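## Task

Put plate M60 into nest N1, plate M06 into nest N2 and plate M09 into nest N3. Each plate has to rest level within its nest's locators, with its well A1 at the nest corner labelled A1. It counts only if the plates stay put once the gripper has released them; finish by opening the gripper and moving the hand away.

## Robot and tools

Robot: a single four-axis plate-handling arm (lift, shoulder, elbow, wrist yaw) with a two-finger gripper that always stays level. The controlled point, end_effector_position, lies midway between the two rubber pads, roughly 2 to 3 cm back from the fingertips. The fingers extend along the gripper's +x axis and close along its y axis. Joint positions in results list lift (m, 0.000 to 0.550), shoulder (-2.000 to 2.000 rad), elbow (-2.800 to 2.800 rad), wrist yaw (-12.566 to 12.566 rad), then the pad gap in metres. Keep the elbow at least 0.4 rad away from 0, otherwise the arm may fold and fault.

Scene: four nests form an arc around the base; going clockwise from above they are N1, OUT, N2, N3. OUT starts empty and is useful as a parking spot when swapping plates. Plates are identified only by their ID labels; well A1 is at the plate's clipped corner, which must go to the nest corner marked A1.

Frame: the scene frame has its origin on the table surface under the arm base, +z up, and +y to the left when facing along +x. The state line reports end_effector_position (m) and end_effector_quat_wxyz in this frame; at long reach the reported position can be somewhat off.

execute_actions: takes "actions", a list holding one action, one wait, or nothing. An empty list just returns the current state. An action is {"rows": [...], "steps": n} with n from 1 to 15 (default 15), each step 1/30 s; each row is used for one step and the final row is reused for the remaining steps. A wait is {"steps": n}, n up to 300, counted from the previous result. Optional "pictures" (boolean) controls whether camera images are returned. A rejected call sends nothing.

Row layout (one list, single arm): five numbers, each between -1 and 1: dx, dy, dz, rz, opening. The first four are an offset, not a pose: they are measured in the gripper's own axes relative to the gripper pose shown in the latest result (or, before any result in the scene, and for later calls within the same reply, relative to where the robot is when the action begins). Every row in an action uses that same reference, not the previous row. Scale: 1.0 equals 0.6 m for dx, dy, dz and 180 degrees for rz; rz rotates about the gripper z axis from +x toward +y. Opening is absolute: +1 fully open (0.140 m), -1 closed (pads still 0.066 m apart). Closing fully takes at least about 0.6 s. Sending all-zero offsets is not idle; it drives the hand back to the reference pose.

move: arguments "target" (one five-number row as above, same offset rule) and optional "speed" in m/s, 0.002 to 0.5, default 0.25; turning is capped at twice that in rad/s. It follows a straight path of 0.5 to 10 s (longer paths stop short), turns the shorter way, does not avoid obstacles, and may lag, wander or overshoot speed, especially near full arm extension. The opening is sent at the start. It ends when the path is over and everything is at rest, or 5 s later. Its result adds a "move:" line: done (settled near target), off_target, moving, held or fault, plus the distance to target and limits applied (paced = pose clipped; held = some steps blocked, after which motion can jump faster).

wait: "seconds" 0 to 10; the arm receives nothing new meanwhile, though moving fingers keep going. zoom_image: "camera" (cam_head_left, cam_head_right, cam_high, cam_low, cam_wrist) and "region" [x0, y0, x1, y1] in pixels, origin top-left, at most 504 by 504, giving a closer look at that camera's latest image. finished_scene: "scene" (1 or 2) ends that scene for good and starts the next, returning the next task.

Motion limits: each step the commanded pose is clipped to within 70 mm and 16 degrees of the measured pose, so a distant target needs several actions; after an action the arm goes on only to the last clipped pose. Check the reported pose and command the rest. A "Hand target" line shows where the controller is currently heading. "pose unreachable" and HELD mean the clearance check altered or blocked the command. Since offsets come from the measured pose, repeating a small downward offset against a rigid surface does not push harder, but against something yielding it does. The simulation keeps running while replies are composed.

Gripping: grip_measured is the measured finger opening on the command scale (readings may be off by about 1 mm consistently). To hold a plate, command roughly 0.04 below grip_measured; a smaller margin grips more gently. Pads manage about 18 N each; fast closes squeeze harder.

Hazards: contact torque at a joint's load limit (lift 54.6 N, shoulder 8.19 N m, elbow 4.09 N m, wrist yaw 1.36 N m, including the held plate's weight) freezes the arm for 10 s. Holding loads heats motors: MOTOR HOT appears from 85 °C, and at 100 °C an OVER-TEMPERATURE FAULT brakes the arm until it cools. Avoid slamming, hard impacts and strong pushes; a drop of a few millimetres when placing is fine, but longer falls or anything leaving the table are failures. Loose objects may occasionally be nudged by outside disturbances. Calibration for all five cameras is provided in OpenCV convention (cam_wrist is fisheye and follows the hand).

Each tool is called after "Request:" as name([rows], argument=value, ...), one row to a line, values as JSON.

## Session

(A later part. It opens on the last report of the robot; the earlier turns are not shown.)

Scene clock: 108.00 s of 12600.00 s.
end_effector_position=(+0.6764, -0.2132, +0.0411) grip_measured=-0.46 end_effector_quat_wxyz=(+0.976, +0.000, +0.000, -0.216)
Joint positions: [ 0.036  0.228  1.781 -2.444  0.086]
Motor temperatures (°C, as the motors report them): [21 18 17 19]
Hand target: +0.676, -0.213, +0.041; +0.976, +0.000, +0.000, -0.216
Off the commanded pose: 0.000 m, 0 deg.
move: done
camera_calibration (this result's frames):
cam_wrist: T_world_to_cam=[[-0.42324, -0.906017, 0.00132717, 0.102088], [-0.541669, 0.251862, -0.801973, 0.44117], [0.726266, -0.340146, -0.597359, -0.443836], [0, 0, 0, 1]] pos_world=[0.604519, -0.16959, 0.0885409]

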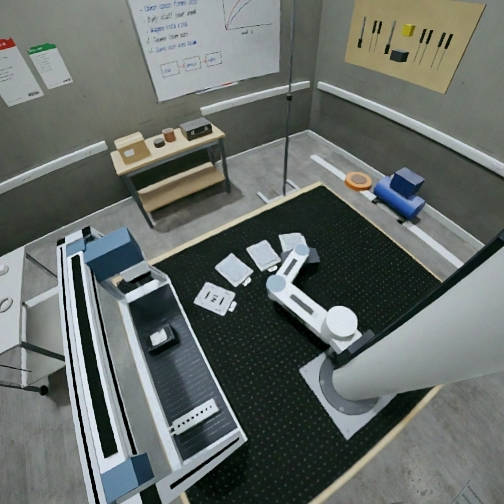

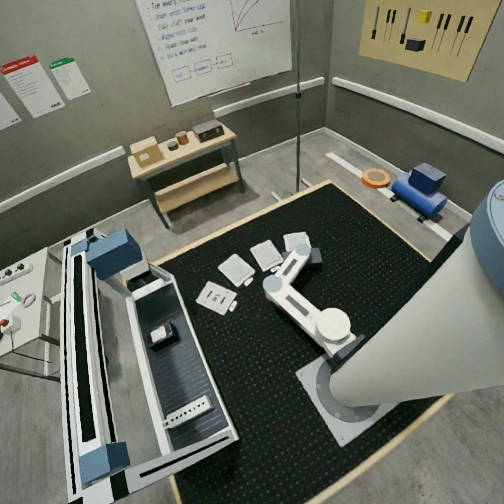

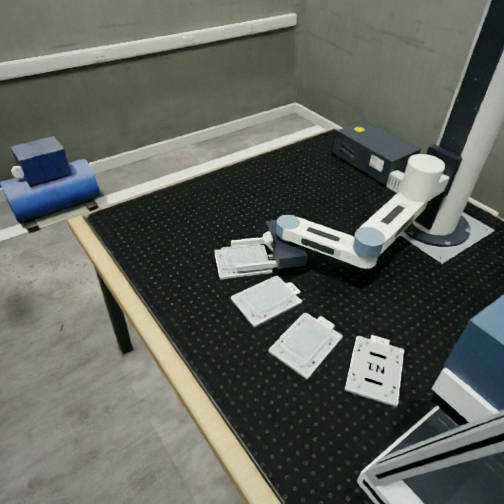

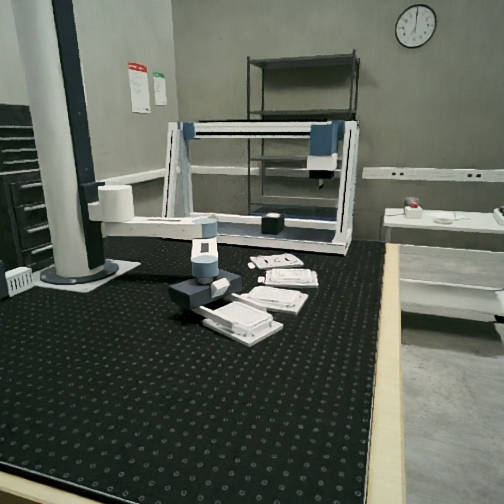

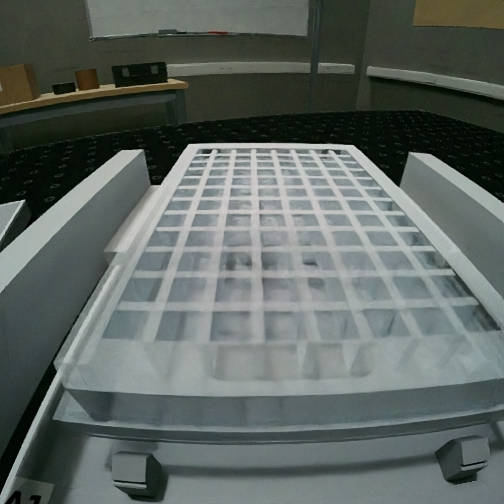

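Request:
move(target=[0,0,0.05,0,-0.52], speed=0.12)

Request:
move(target=[-0.4353,0.7333,0,0.3269,-0.52], speed=0.35)

Request:
move(target=[0,0,-0.05,0,-0.52], speed=0.1)

Scene clock: 117.67 s of 12600.00 s.
end_effector_position=(+0.6764, -0.2132, +0.0711) grip_measured=-0.46 end_effector_quat_wxyz=(+0.976, +0.000, +0.000, -0.216)
Joint positions: [ 0.066  0.228  1.781 -2.444  0.086]
Motor temperatures (°C, as the motors report them): [21 18 17 19]
Hand target: +0.676, -0.213, +0.071; +0.976, +0.000, +0.000, -0.216
Off the commanded pose: 0.000 m, 0 deg.
After step 90, 5.97 s passed at rest.
move: done
camera_calibration (this result's frames):
cam_wrist: T_world_to_cam=[[-0.42322, -0.906026, 0.00132717, 0.10204], [-0.541674, 0.251851, -0.801973, 0.465255], [0.726274, -0.34013, -0.597359, -0.425902], [0, 0, 0, 1]] pos_world=[0.604523, -0.169586, 0.11857]

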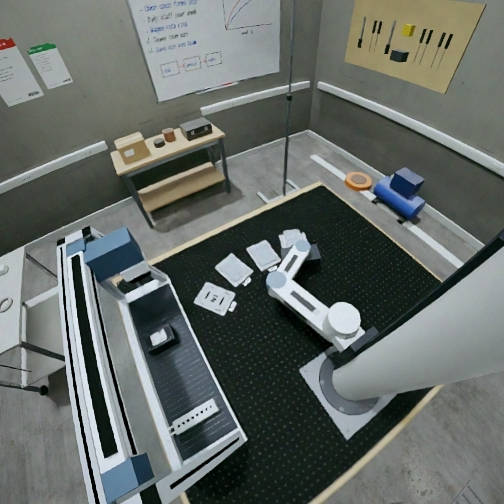

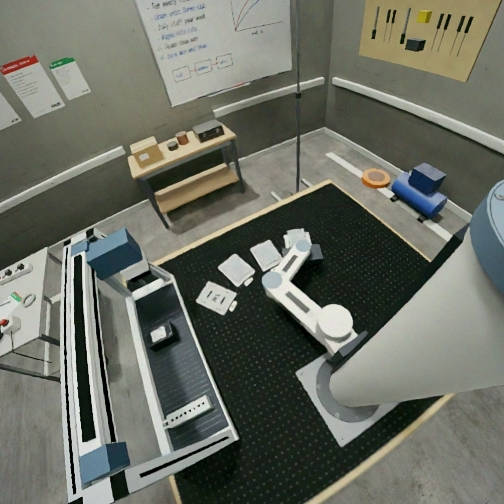

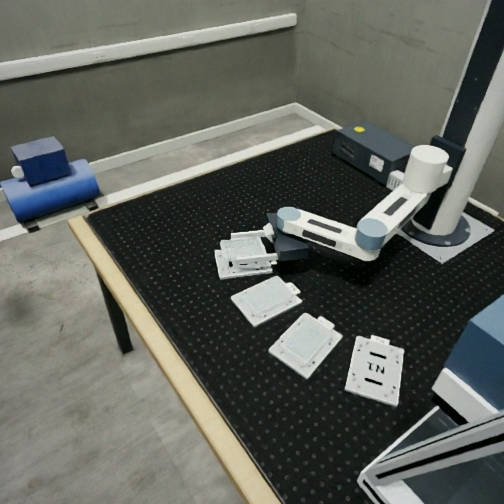

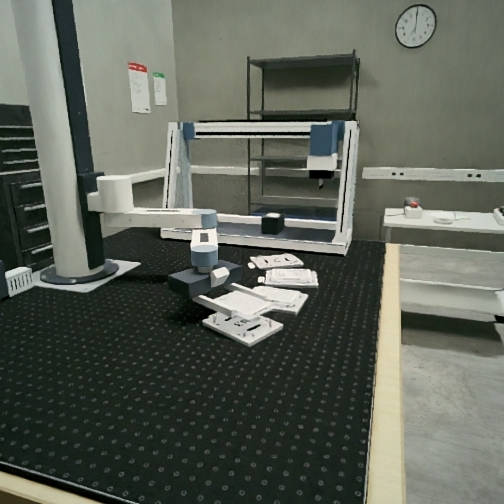

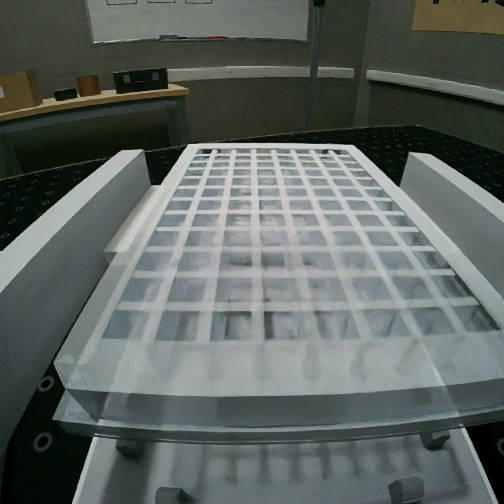

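Scene clock: 119.53 s of 12600.00 s.
end_effector_position=(+0.6254, +0.2960, +0.0711) grip_measured=-0.46 end_effector_quat_wxyz=(+0.957, +0.000, +0.000, +0.292)
Joint positions: [ 0.066  1.212  1.744 -2.364  0.086]
Motor temperatures (°C, as the motors report them): [21 18 17 19]
Hand target: +0.625, +0.296, +0.071; +0.957, +0.000, +0.000, +0.291
Off the commanded pose: 0.000 m, 0 deg.
move: done
camera_calibration (this result's frames):
cam_wrist: T_world_to_cam=[[0.556888, -0.830587, 0.00132717, -0.0934227], [-0.495567, -0.333547, -0.801973, 0.45381], [0.666551, 0.445951, -0.597359, -0.410974], [0, 0, 0, 1]] pos_world=[0.550854, 0.257046, 0.118568]

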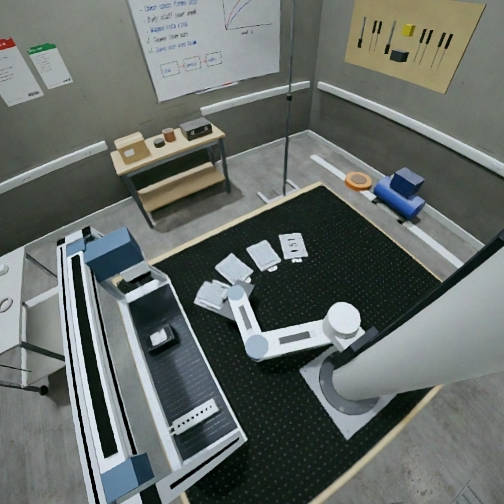

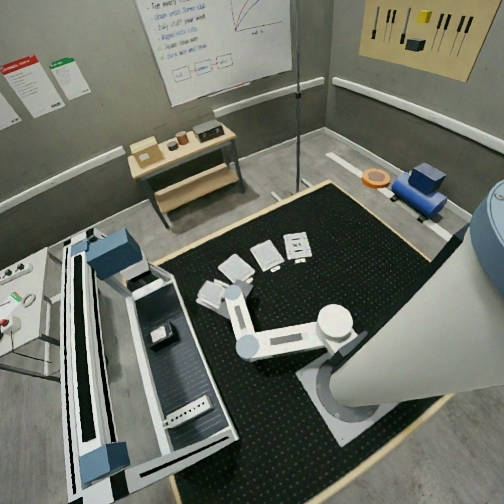

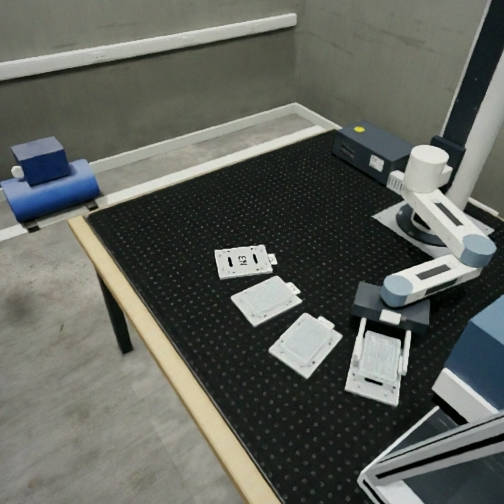

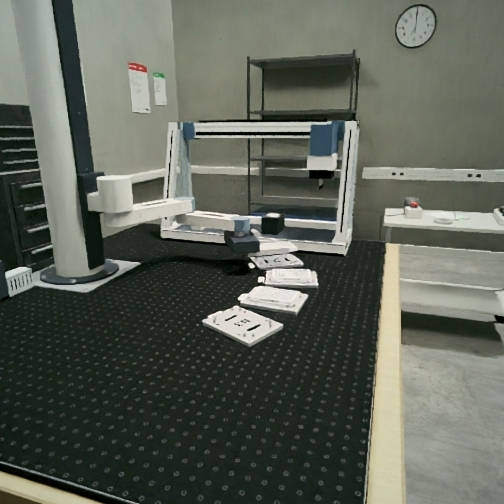

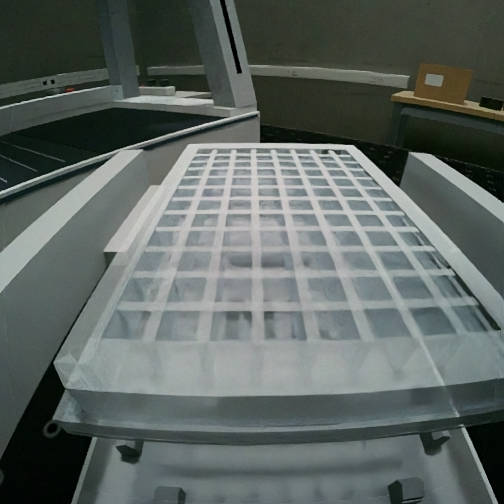

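Scene clock: 120.23 s of 12600.00 s.
end_effector_position=(+0.6254, +0.2960, +0.0410) grip_measured=-0.46 end_effector_quat_wxyz=(+0.957, +0.000, +0.000, +0.292)
Joint positions: [ 0.036  1.212  1.744 -2.364  0.086]
Motor temperatures (°C, as the motors report them): [21 18 17 19]
Hand target: +0.625, +0.296, +0.041; +0.957, +0.000, +0.000, +0.292
Off the commanded pose: 0.000 m, 0 deg.
move: done
camera_calibration (this result's frames):
cam_wrist: T_world_to_cam=[[0.556879, -0.830593, 0.00132717, -0.093376], [-0.49557, -0.333541, -0.801973, 0.429706], [0.666555, 0.445944, -0.597359, -0.428926], [0, 0, 0, 1]] pos_world=[0.550852, 0.257044, 0.0885134]

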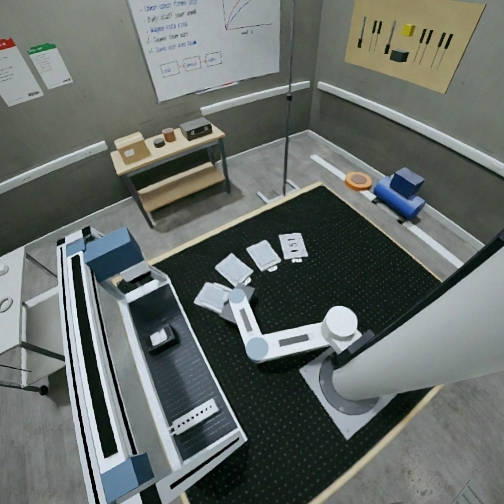

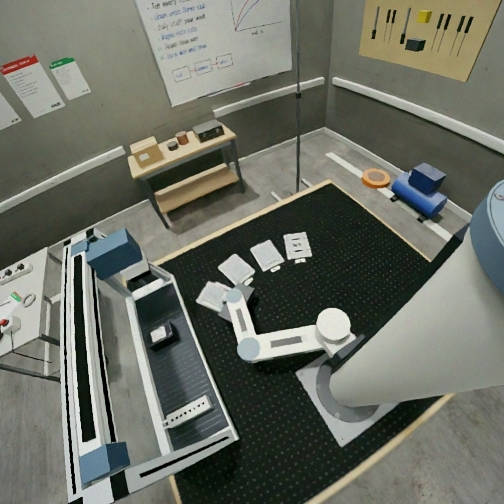

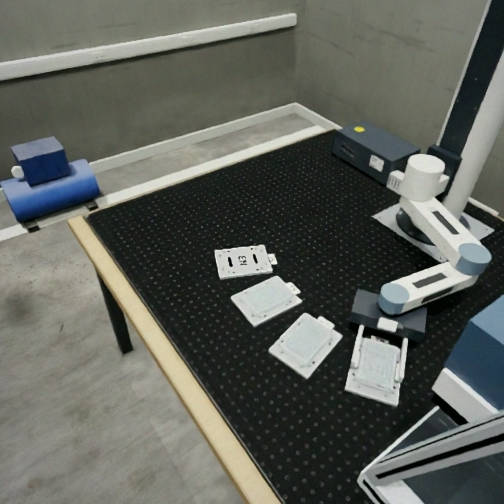

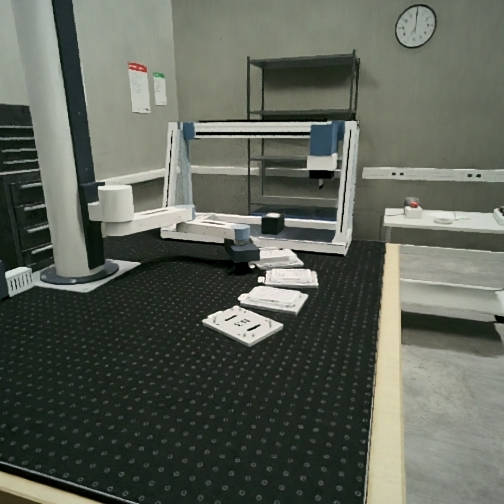

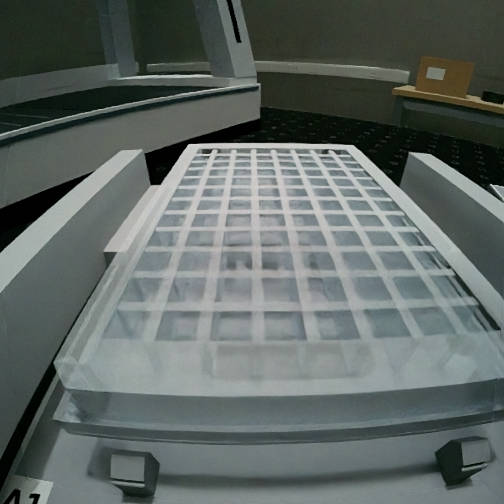

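Request:
move(target=[0,0.0003,-0.019,0,-0.52], speed=0.03)

Request:
move(target=[0,0,0,0,0.1])

Request:
move(target=[0,0,0.05,0,0.1], speed=0.2)

Request:
move(target=[-0.0173,-0.3053,0,-0.1124,0.1], speed=0.35)

Request:
move(target=[0,0,-0.051,0,0.0], speed=0.1)

Scene clock: 128.97 s of 12600.00 s.
end_effector_position=(+0.6253, +0.2961, +0.0296) grip_measured=-0.46 end_effector_quat_wxyz=(+0.956, +0.000, +0.000, +0.292)
Joint positions: [ 0.025  1.212  1.744 -2.364  0.086]
Motor temperatures (°C, as the motors report them): [21 18 17 19]
Hand target: +0.625, +0.296, +0.030; +0.957, +0.000, +0.000, +0.292
Off the commanded pose: 0.000 m, 0 deg.
After step 90, 5.03 s passed at rest.
move: done
camera_calibration (this result's frames):
cam_wrist: T_world_to_cam=[[0.556993, -0.830516, 0.00132717, -0.0933256], [-0.495525, -0.333609, -0.801973, 0.420512], [0.666494, 0.446035, -0.597359, -0.435758], [0, 0, 0, 1]] pos_world=[0.550786, 0.257141, 0.0770591]

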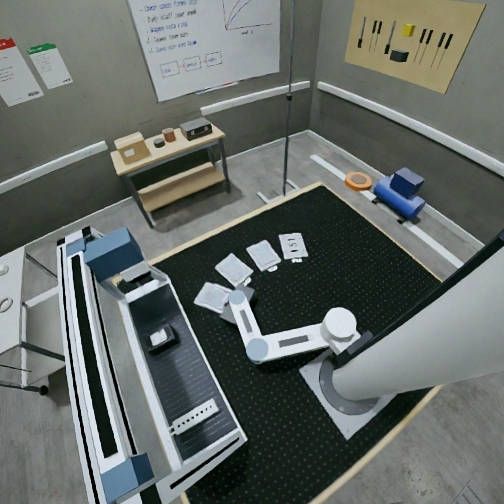

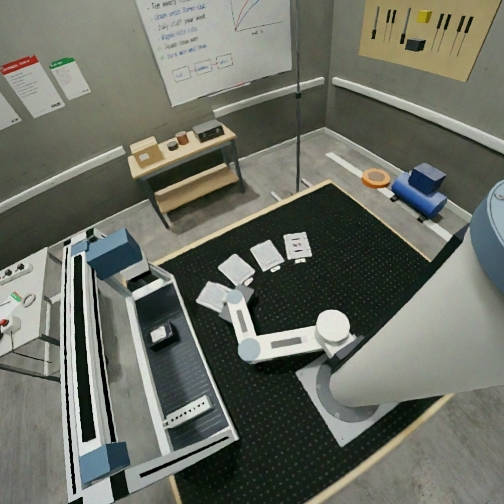

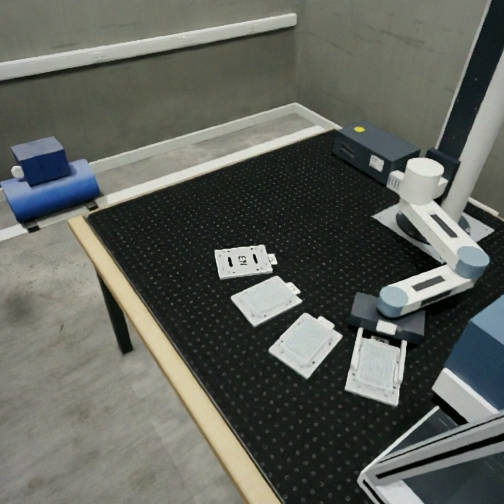

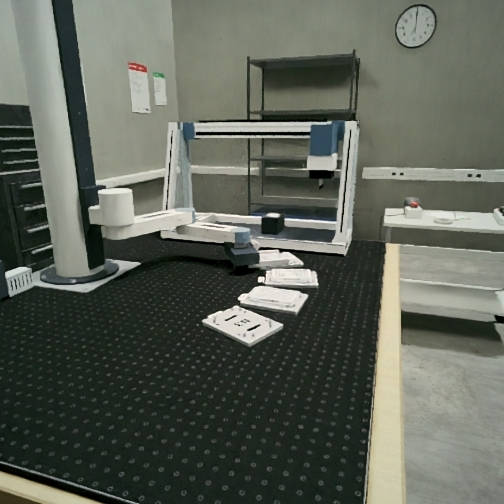

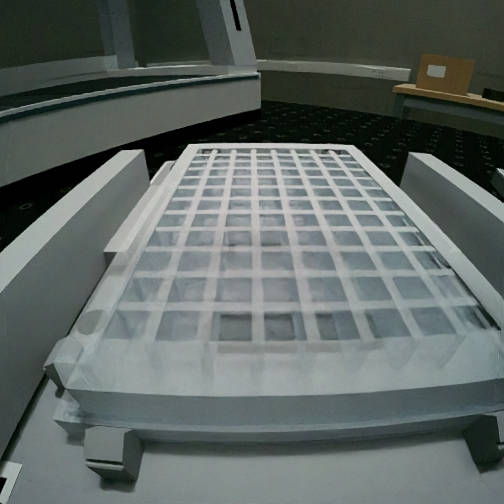

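Scene clock: 129.47 s of 12600.00 s.
end_effector_position=(+0.6253, +0.2961, +0.0296) grip_measured=+0.10 end_effector_quat_wxyz=(+0.956, +0.000, +0.000, +0.292)
Joint positions: [ 0.025  1.212  1.744 -2.364  0.107]
Motor temperatures (°C, as the motors report them): [21 18 17 19]
Hand target: +0.625, +0.296, +0.030; +0.956, +0.000, +0.000, +0.292
Off the commanded pose: 0.000 m, 0 deg.
move: done
camera_calibration (this result's frames):
cam_wrist: T_world_to_cam=[[0.556963, -0.830537, 0.00132717, -0.0933129], [-0.495537, -0.333591, -0.801973, 0.420514], [0.66651, 0.446011, -0.597359, -0.435761], [0, 0, 0, 1]] pos_world=[0.550791, 0.257134, 0.077059]

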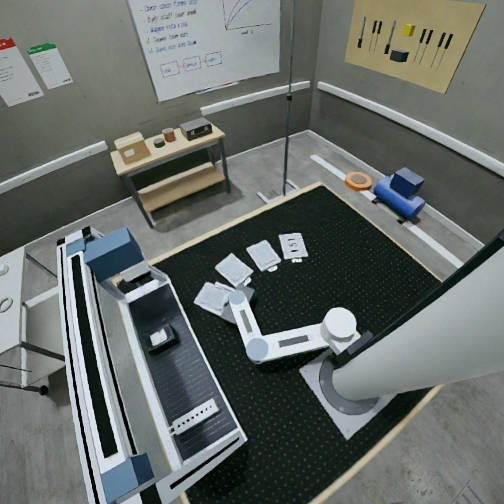

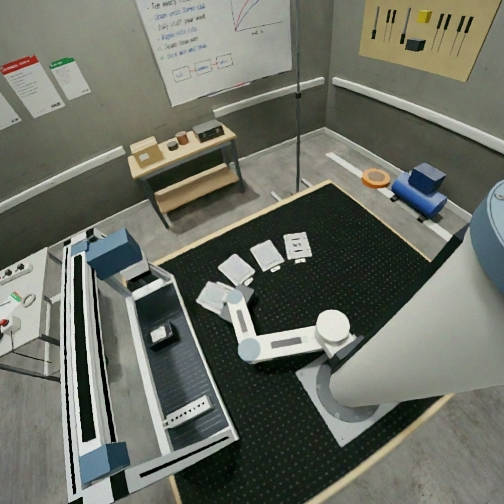

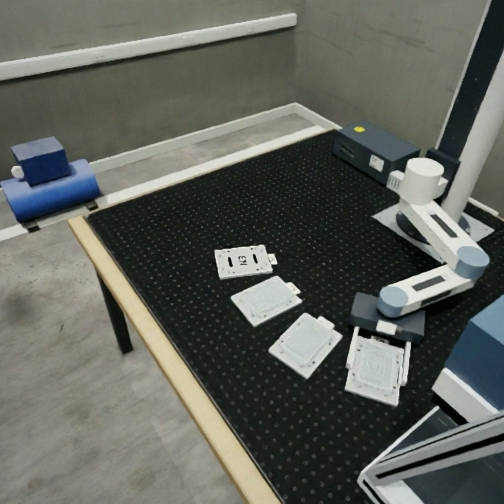

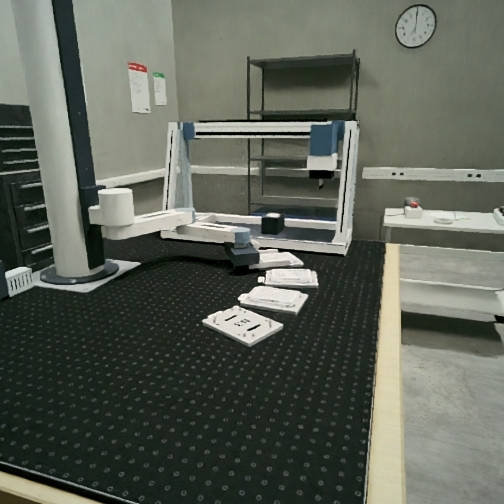

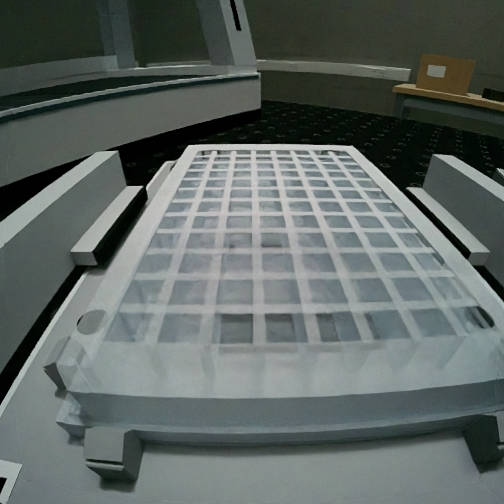

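Scene clock: 130.17 s of 12600.00 s.
end_effector_position=(+0.6253, +0.2961, +0.0596) grip_measured=+0.10 end_effector_quat_wxyz=(+0.956, +0.000, +0.000, +0.292)
Joint positions: [ 0.055  1.212  1.744 -2.364  0.107]
Motor temperatures (°C, as the motors report them): [21 18 17 19]
Hand target: +0.625, +0.296, +0.060; +0.956, +0.000, +0.000, +0.292
Off the commanded pose: 0.000 m, 0 deg.
move: done
camera_calibration (this result's frames):
cam_wrist: T_world_to_cam=[[0.556986, -0.830521, 0.00132717, -0.0933634], [-0.495527, -0.333605, -0.801973, 0.444608], [0.666498, 0.44603, -0.597359, -0.417816], [0, 0, 0, 1]] pos_world=[0.550791, 0.257142, 0.107101]

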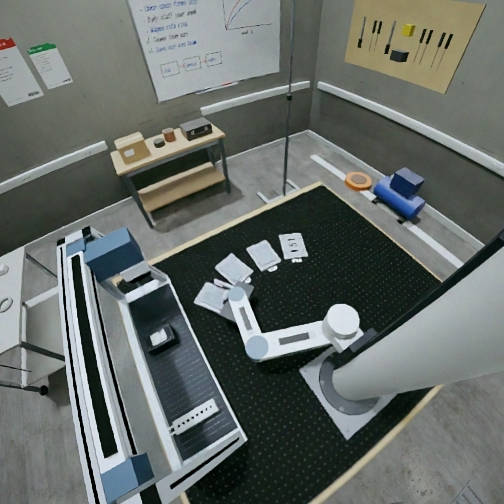

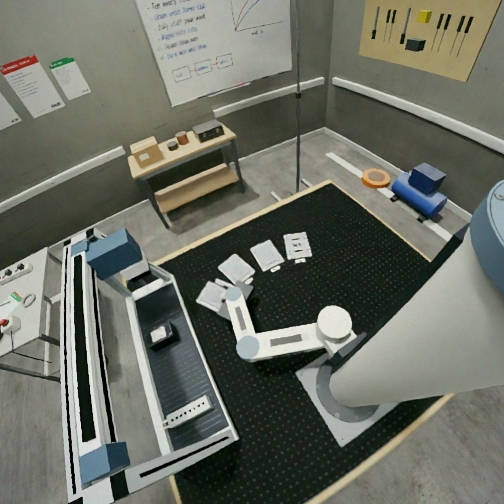

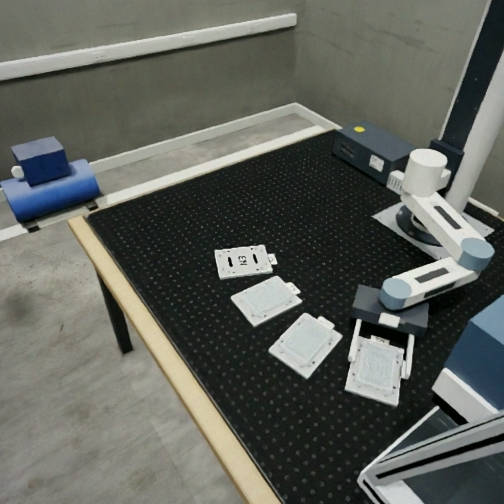

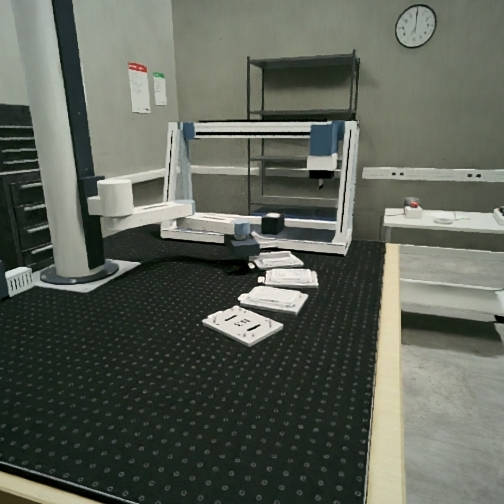

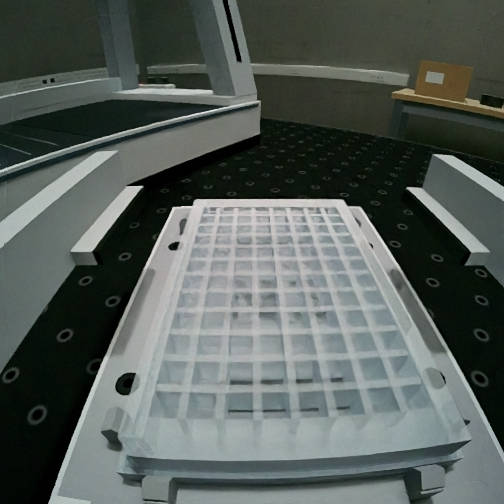

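Scene clock: 131.13 s of 12600.00 s.
end_effector_position=(+0.7189, +0.1382, +0.0596) grip_measured=+0.10 end_effector_quat_wxyz=(+0.993, +0.000, +0.000, +0.119)
Joint positions: [ 0.055  0.825  1.884 -2.47   0.107]
Motor temperatures (°C, as the motors report them): [21 18 17 19]
Hand target: +0.719, +0.138, +0.060; +0.993, +0.000, +0.000, +0.119
Off the commanded pose: 0.000 m, 0 deg.
move: done
camera_calibration (this result's frames):
cam_wrist: T_world_to_cam=[[0.235349, -0.97191, 0.00132717, -0.0259005], [-0.58033, -0.141623, -0.801973, 0.472724], [0.779633, 0.187973, -0.597359, -0.455413], [0, 0, 0, 1]] pos_world=[0.635487, 0.127381, 0.107101]

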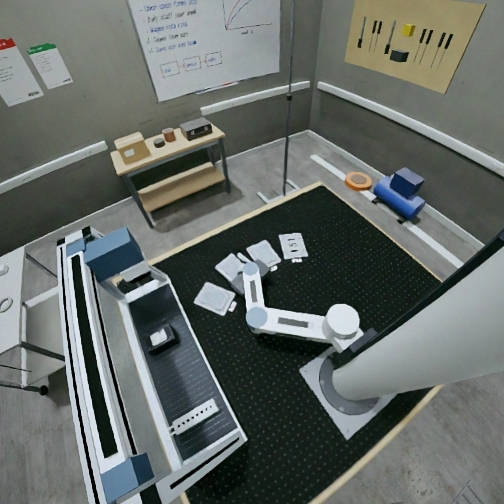

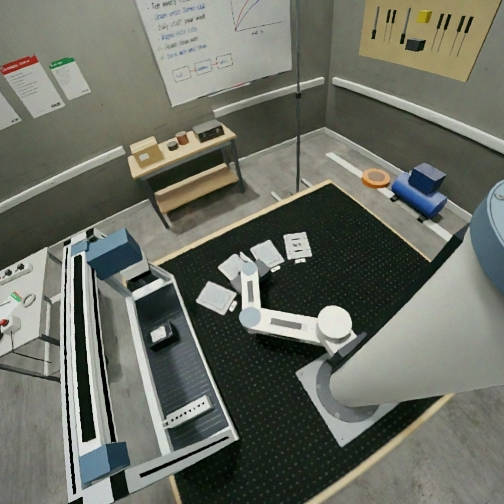

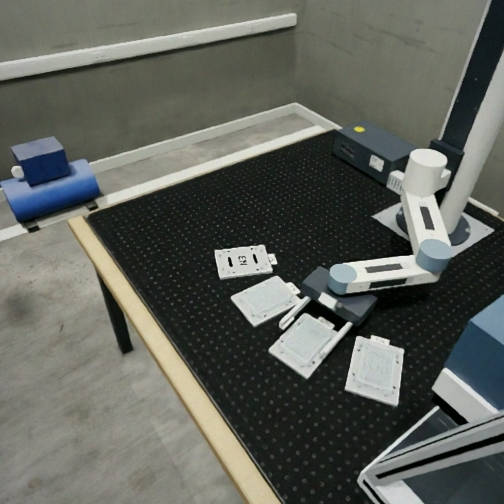

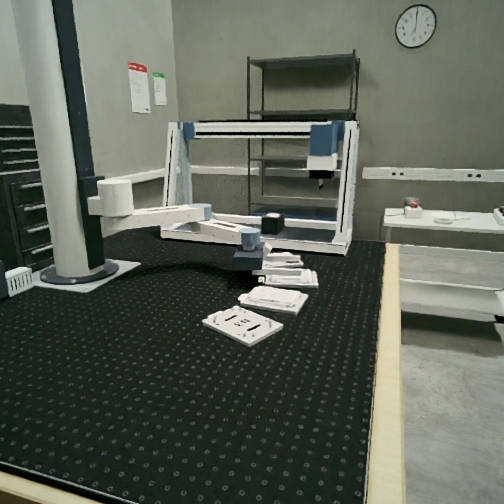

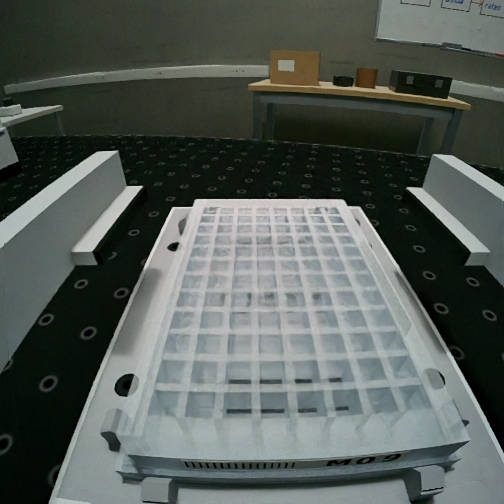

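Scene clock: 131.83 s of 12600.00 s.
end_effector_position=(+0.7189, +0.1382, +0.0290) grip_measured=+0.00 end_effector_quat_wxyz=(+0.993, +0.000, +0.000, +0.119)
Joint positions: [ 0.024  0.825  1.884 -2.47   0.103]
Motor temperatures (°C, as the motors report them): [21 18 17 19]
Hand target: +0.719, +0.138, +0.029; +0.993, +0.000, +0.000, +0.119
Off the commanded pose: 0.000 m, 0 deg.
move: done
camera_calibration (this result's frames):
cam_wrist: T_world_to_cam=[[0.235306, -0.97192, 0.00132717, -0.0258455], [-0.580336, -0.141597, -0.801973, 0.448149], [0.779642, 0.187939, -0.597359, -0.473715], [0, 0, 0, 1]] pos_world=[0.635487, 0.127366, 0.076459]

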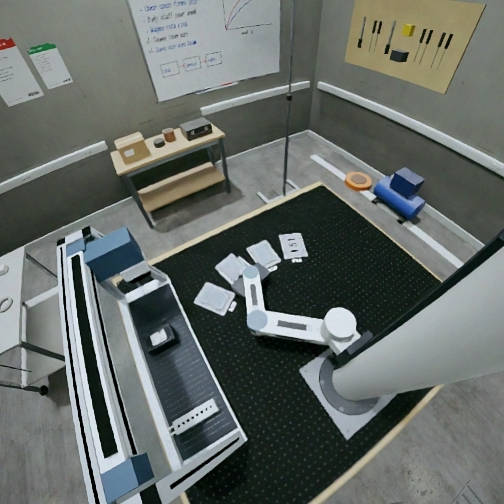

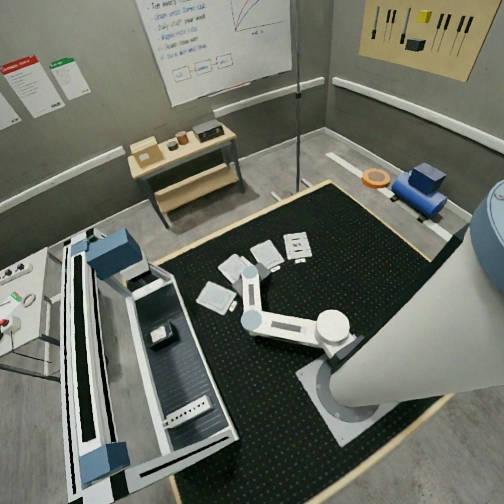

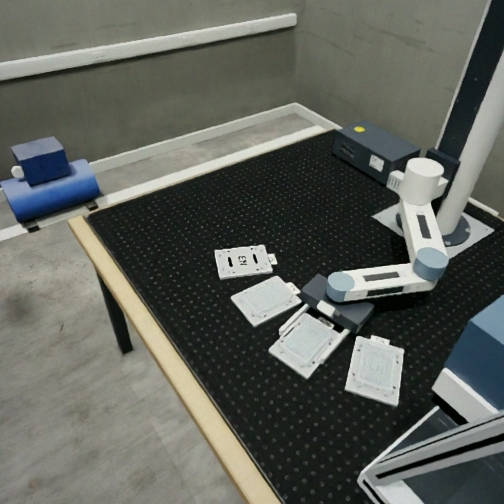

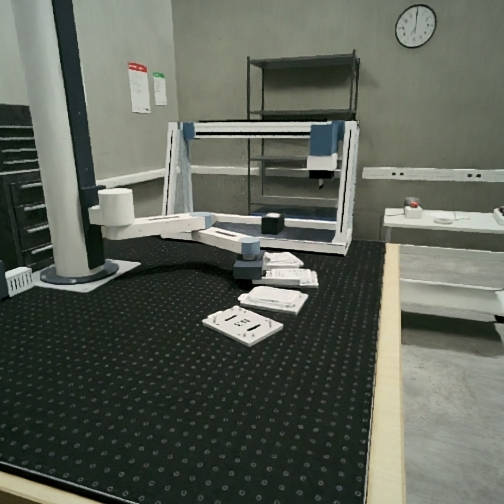

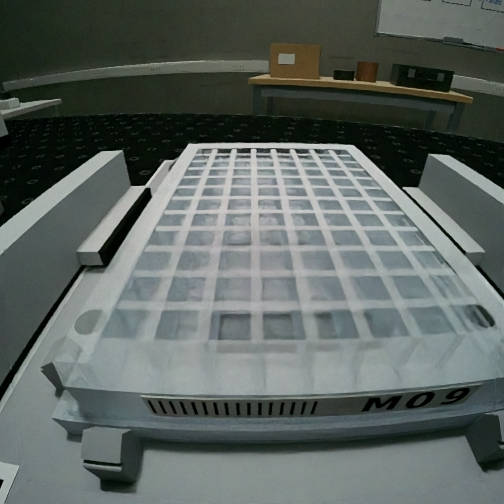

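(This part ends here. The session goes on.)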